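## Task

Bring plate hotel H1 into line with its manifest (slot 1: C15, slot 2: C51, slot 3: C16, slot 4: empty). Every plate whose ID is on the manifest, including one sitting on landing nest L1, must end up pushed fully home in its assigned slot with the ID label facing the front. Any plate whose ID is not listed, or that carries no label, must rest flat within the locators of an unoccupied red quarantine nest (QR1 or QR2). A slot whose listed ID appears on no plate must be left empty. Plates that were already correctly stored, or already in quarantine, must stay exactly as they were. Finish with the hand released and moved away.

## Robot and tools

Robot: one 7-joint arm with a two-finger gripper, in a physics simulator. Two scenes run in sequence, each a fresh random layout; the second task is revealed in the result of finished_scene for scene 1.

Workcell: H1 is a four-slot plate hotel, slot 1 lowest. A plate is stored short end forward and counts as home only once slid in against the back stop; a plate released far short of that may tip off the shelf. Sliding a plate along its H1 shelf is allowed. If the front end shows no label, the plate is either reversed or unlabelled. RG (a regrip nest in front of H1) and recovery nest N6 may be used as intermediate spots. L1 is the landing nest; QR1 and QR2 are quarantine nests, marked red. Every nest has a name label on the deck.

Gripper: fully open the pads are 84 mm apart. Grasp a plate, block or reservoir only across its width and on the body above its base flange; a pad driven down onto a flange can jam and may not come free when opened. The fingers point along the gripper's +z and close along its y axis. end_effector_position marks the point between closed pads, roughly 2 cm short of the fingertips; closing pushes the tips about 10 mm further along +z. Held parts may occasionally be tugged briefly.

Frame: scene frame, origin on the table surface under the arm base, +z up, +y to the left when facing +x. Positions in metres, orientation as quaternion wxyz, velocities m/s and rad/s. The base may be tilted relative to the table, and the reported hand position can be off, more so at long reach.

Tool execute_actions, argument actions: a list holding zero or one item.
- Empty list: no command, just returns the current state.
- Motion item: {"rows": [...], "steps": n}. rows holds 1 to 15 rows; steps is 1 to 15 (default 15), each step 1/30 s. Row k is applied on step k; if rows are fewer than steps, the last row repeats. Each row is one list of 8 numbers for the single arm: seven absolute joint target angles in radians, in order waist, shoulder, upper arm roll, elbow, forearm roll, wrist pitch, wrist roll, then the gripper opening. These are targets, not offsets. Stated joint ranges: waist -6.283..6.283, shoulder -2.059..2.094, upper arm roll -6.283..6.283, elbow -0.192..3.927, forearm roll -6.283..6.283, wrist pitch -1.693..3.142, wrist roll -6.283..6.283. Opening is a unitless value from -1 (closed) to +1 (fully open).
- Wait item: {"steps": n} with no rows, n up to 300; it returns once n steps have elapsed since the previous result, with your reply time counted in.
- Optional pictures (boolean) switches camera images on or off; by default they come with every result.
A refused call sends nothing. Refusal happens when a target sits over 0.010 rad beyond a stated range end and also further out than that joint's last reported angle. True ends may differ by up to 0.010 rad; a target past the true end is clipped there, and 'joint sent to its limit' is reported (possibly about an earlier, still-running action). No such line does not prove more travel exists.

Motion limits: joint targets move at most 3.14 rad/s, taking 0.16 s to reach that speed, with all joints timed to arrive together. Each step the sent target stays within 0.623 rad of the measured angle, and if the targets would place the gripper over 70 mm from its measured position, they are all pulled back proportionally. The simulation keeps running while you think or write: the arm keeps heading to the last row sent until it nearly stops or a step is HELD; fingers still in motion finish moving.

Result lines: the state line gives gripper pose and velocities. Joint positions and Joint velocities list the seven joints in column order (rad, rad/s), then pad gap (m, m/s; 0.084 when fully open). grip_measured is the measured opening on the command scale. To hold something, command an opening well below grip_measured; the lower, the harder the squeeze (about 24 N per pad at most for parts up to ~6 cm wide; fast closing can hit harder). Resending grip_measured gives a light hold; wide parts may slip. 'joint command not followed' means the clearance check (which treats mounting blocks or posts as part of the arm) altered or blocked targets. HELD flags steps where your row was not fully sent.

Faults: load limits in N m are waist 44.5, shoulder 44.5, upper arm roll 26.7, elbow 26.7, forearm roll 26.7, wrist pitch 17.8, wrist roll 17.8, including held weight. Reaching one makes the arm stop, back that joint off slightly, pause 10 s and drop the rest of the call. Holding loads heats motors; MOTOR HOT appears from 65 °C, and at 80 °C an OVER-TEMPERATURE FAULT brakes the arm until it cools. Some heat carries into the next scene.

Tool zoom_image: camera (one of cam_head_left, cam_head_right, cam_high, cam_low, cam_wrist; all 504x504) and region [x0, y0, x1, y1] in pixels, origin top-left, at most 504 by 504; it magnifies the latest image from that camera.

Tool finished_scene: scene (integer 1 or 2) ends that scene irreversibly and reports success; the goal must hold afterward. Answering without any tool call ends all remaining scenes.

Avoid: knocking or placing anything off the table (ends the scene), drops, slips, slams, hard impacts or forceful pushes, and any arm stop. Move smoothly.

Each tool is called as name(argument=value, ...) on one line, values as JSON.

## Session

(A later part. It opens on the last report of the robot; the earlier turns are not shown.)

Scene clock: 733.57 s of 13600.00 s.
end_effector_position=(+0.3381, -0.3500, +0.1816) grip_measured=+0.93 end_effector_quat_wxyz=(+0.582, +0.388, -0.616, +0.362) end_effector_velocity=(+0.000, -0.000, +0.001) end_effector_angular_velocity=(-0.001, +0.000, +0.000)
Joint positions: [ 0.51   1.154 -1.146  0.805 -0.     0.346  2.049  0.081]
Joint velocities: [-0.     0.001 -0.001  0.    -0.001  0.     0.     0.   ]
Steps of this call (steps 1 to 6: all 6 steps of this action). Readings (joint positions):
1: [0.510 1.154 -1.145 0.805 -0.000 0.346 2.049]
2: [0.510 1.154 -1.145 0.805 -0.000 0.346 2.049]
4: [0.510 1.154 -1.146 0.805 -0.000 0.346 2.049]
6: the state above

execute_actions(actions=[{"rows":[[0.5108,1.1539,-1.1461,0.8048,0,0.3473,2.0494,0.4],[0.5108,1.1539,-1.1461,0.8048,0,0.3473,2.0494,0.5],[0.5108,1.1539,-1.1461,0.8048,0,0.3473,2.0494,0.6],[0.5108,1.1539,-1.1461,0.8048,0,0.3473,2.0494,0.7],[0.5108,1.1539,-1.1461,0.8048,0,0.3473,2.0494,0.78],[0.5108,1.1539,-1.1461,0.8048,0,0.3473,2.0494,0.84],[0.5108,1.1539,-1.1461,0.8048,0,0.3473,2.0494,0.88],[0.5108,1.1539,-1.1461,0.8048,0,0.3473,2.0494,0.91],[0.5108,1.1539,-1.1461,0.8048,0,0.3473,2.0494,0.94],[0.5108,1.1539,-1.1461,0.8048,0,0.3473,2.0494,0.97],[0.5108,1.1539,-1.1461,0.8048,0,0.3473,2.0494,1.0]],"steps":15}], pictures=false)

execute_actions(actions=[{"rows":[[0.5108,1.1539,-1.1461,0.8048,0,0.3473,2.0494,1],[0.5108,1.1539,-1.1461,0.8048,0,0.3473,2.0494,1],[0.5108,1.1539,-1.1461,0.8048,0,0.3473,2.0494,1],[0.5116,1.1526,-1.1483,0.8030,0,0.3467,2.0473,1],[0.5127,1.1508,-1.1513,0.8005,0,0.3458,2.0445,1],[0.5139,1.1488,-1.1547,0.7977,0,0.3447,2.0412,1],[0.5150,1.1468,-1.1580,0.7948,0,0.3437,2.0380,1],[0.5161,1.1448,-1.1614,0.7920,0,0.3426,2.0347,1],[0.5161,1.1448,-1.1614,0.7920,0,0.3426,2.0347,1],[0.5206,1.1432,-1.1632,0.7913,0,0.3463,2.0349,1],[0.5296,1.1399,-1.1667,0.7901,0,0.3538,2.0352,1],[0.5430,1.1351,-1.1720,0.7883,0,0.3651,2.0357,1],[0.5607,1.1289,-1.1790,0.7863,0,0.3802,2.0364,1],[0.5781,1.1228,-1.1859,0.7847,0,0.3954,2.0371,1],[0.6040,1.1140,-1.1964,0.7828,0,0.4184,2.0382,1]],"steps":15}], pictures=false)

execute_actions(actions=[{"rows":[[0.6294,1.1055,-1.2066,0.7817,0,0.4415,2.0392,1],[0.6544,1.0974,-1.2168,0.7814,0,0.4649,2.0403,1],[0.6789,1.0897,-1.2270,0.7818,0,0.4885,2.0413,1],[0.7030,1.0823,-1.2371,0.7830,0,0.5123,2.0424,1],[0.7266,1.0753,-1.2471,0.7849,0,0.5363,2.0434,1],[0.7498,1.0686,-1.2570,0.7876,0,0.5605,2.0445,1],[0.7725,1.0624,-1.2669,0.7911,0,0.5849,2.0455,1],[0.7949,1.0565,-1.2767,0.7953,0,0.6095,2.0466,1],[0.8167,1.0510,-1.2864,0.8004,0,0.6344,2.0476,1],[0.8381,1.0458,-1.2960,0.8061,0,0.6595,2.0487,1],[0.8590,1.0410,-1.3056,0.8126,0,0.6847,2.0497,1],[0.8762,1.0373,-1.3135,0.8187,0,0.7059,2.0505,1],[0.8897,1.0345,-1.3198,0.8239,0,0.7229,2.0512,1],[0.8997,1.0325,-1.3245,0.8280,0,0.7358,2.0518,1],[0.9063,1.0312,-1.3276,0.8309,0,0.7444,2.0521,1]],"steps":15}], pictures=false)

execute_actions(actions=[{"steps":10}])

zoom_image(camera="cam_wrist", region=[170, 224, 450, 504])

Scene clock: 754.13 s of 13600.00 s.
end_effector_position=(+0.3371, -0.3506, +0.1832) grip_measured=+1.00 end_effector_quat_wxyz=(+0.583, +0.386, -0.616, +0.362) end_effector_velocity=(+0.004, +0.003, -0.006) end_effector_angular_velocity=(+0.012, +0.003, +0.009)
Joint positions: [ 0.509  1.155 -1.147  0.804  0.     0.347  2.049  0.084]
Joint velocities: [ 0.007 -0.003  0.006  0.006 -0.     0.001 -0.     0.002]
Steps of this call (steps 1 to 15: the robot went on to your last target; steps 16 to 90: nothing new was sent; then 17.07 s passed at rest; steps 91 to 105: all 15 steps of this action). Readings (joint positions):
91: [0.510 1.154 -1.146 0.805 0.000 0.347 2.049]
92: [0.510 1.154 -1.146 0.805 0.000 0.347 2.049]
94: [0.510 1.154 -1.146 0.805 0.000 0.347 2.049]
98: [0.510 1.154 -1.146 0.805 0.000 0.347 2.049]
105: the state above

Scene clock: 754.63 s of 13600.00 s.
end_effector_position=(+0.3414, -0.3420, +0.1897) grip_measured=+1.00 end_effector_quat_wxyz=(+0.583, +0.387, -0.616, +0.362) end_effector_velocity=(+0.058, +0.108, +0.001) end_effector_angular_velocity=(+0.003, +0.004, +0.012)
Joint positions: [ 0.542  1.136 -1.172  0.788  0.     0.367  2.036  0.084]
Joint velocities: [ 0.365 -0.13  -0.145 -0.041 -0.     0.304  0.006 -0.   ]
Steps of this call (steps 1 to 15: all 15 steps of this action). Readings (joint positions):
1: [0.509 1.155 -1.147 0.804 -0.000 0.347 2.049]
2: [0.510 1.154 -1.147 0.804 -0.000 0.347 2.049]
4: [0.510 1.154 -1.146 0.805 -0.000 0.347 2.049]
8: [0.513 1.151 -1.152 0.800 -0.000 0.346 2.044]
15: the state above

Scene clock: 755.13 s of 13600.00 s.
end_effector_position=(+0.3926, -0.2401, +0.1883) grip_measured=+1.00 end_effector_quat_wxyz=(+0.582, +0.389, -0.616, +0.362) end_effector_velocity=(+0.099, +0.194, -0.003) end_effector_angular_velocity=(+0.011, -0.004, +0.021)
Joint positions: [ 0.855  1.043 -1.304  0.814 -0.     0.68   2.049  0.084]
Joint velocities: [ 0.517 -0.119 -0.233  0.166  0.     0.604  0.024  0.   ]
Steps of this call (steps 1 to 15: all 15 steps of this action). Readings (joint positions):
1: [0.556 1.131 -1.178 0.787 0.000 0.378 2.037]
2: [0.573 1.125 -1.184 0.785 0.000 0.393 2.037]
4: [0.613 1.111 -1.200 0.784 -0.000 0.428 2.039]
8: [0.705 1.082 -1.238 0.786 -0.000 0.515 2.043]
15: the state above

Scene clock: 755.47 s of 13600.00 s.
end_effector_position=(+0.4003, -0.2213, +0.1895) grip_measured=+1.00 end_effector_quat_wxyz=(+0.583, +0.387, -0.616, +0.362) end_effector_velocity=(+0.003, +0.005, -0.001) end_effector_angular_velocity=(+0.003, -0.000, +0.002)
Joint positions: [ 0.904  1.032 -1.327  0.83  -0.     0.744  2.052  0.084]
Joint velocities: [ 0.01  -0.003 -0.003  0.006  0.001  0.012  0.001 -0.   ]
Steps of this call (steps 1 to 10: the robot went on to your last target). Readings (joint positions):
1: [0.871 1.039 -1.311 0.820 -0.000 0.699 2.050]
2: [0.883 1.036 -1.316 0.824 -0.000 0.713 2.051]
4: [0.897 1.033 -1.323 0.829 0.000 0.731 2.052]
8: [0.904 1.032 -1.327 0.829 -0.000 0.742 2.052]
10: the state above

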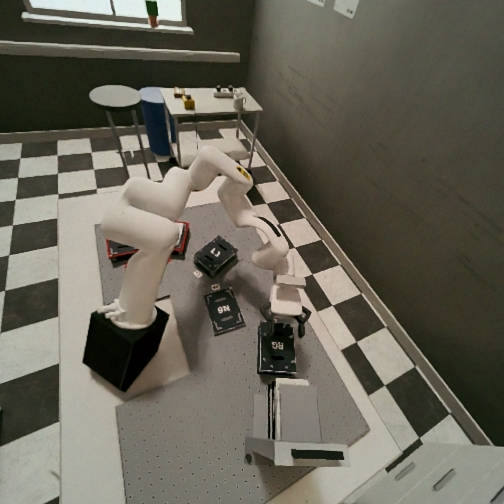

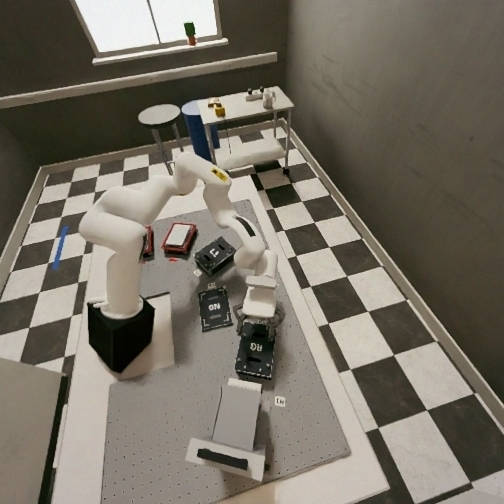

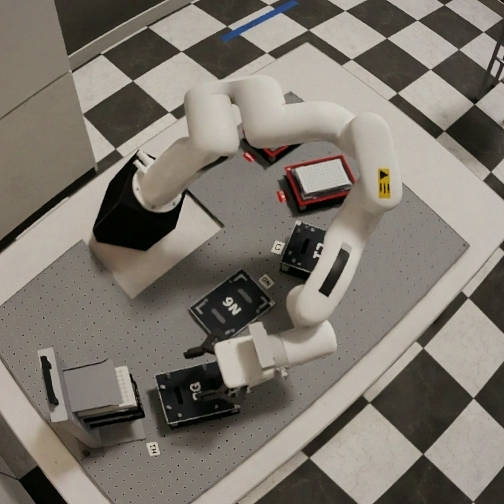

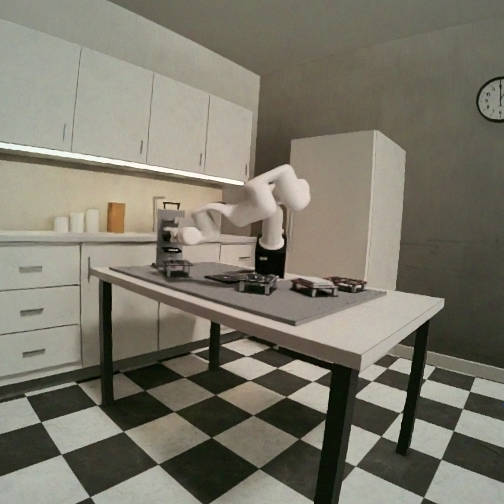

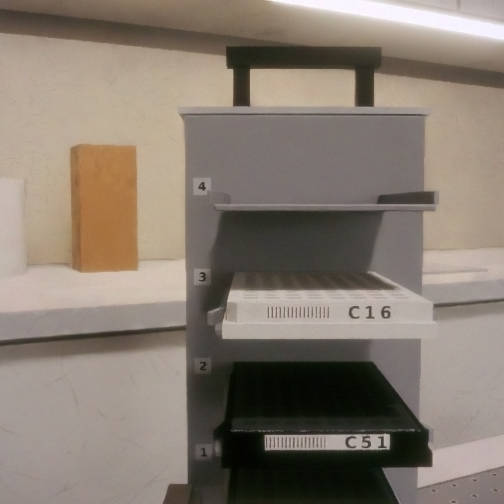

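Region (170, 224, 450, 504) of cam_wrist's 504x504 image, scaled by 1.800, with more detail than that image has.

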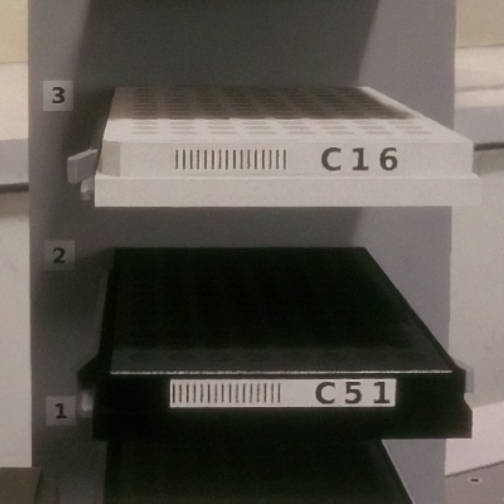

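zoom_image(camera="cam_high", region=[30, 335, 170, 475])

zoom_image(camera="cam_wrist", region=[190, 260, 270, 400])

Region (30, 335, 170, 475) of cam_high's 504x504 image, scaled by 3.600, with more detail than that image has.

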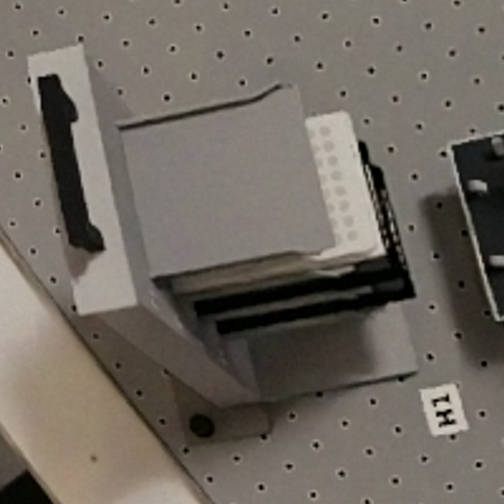

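Region (190, 260, 270, 400) of cam_wrist's 504x504 image, scaled by 3.600, with more detail than that image has; it fills the left 288 columns of this view, and the rest is white.

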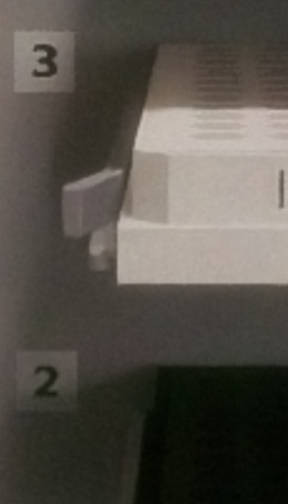

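All plates are evenly stacked and home. The hand is clear.

finished_scene(scene=2)

The scene is finished: the task was done.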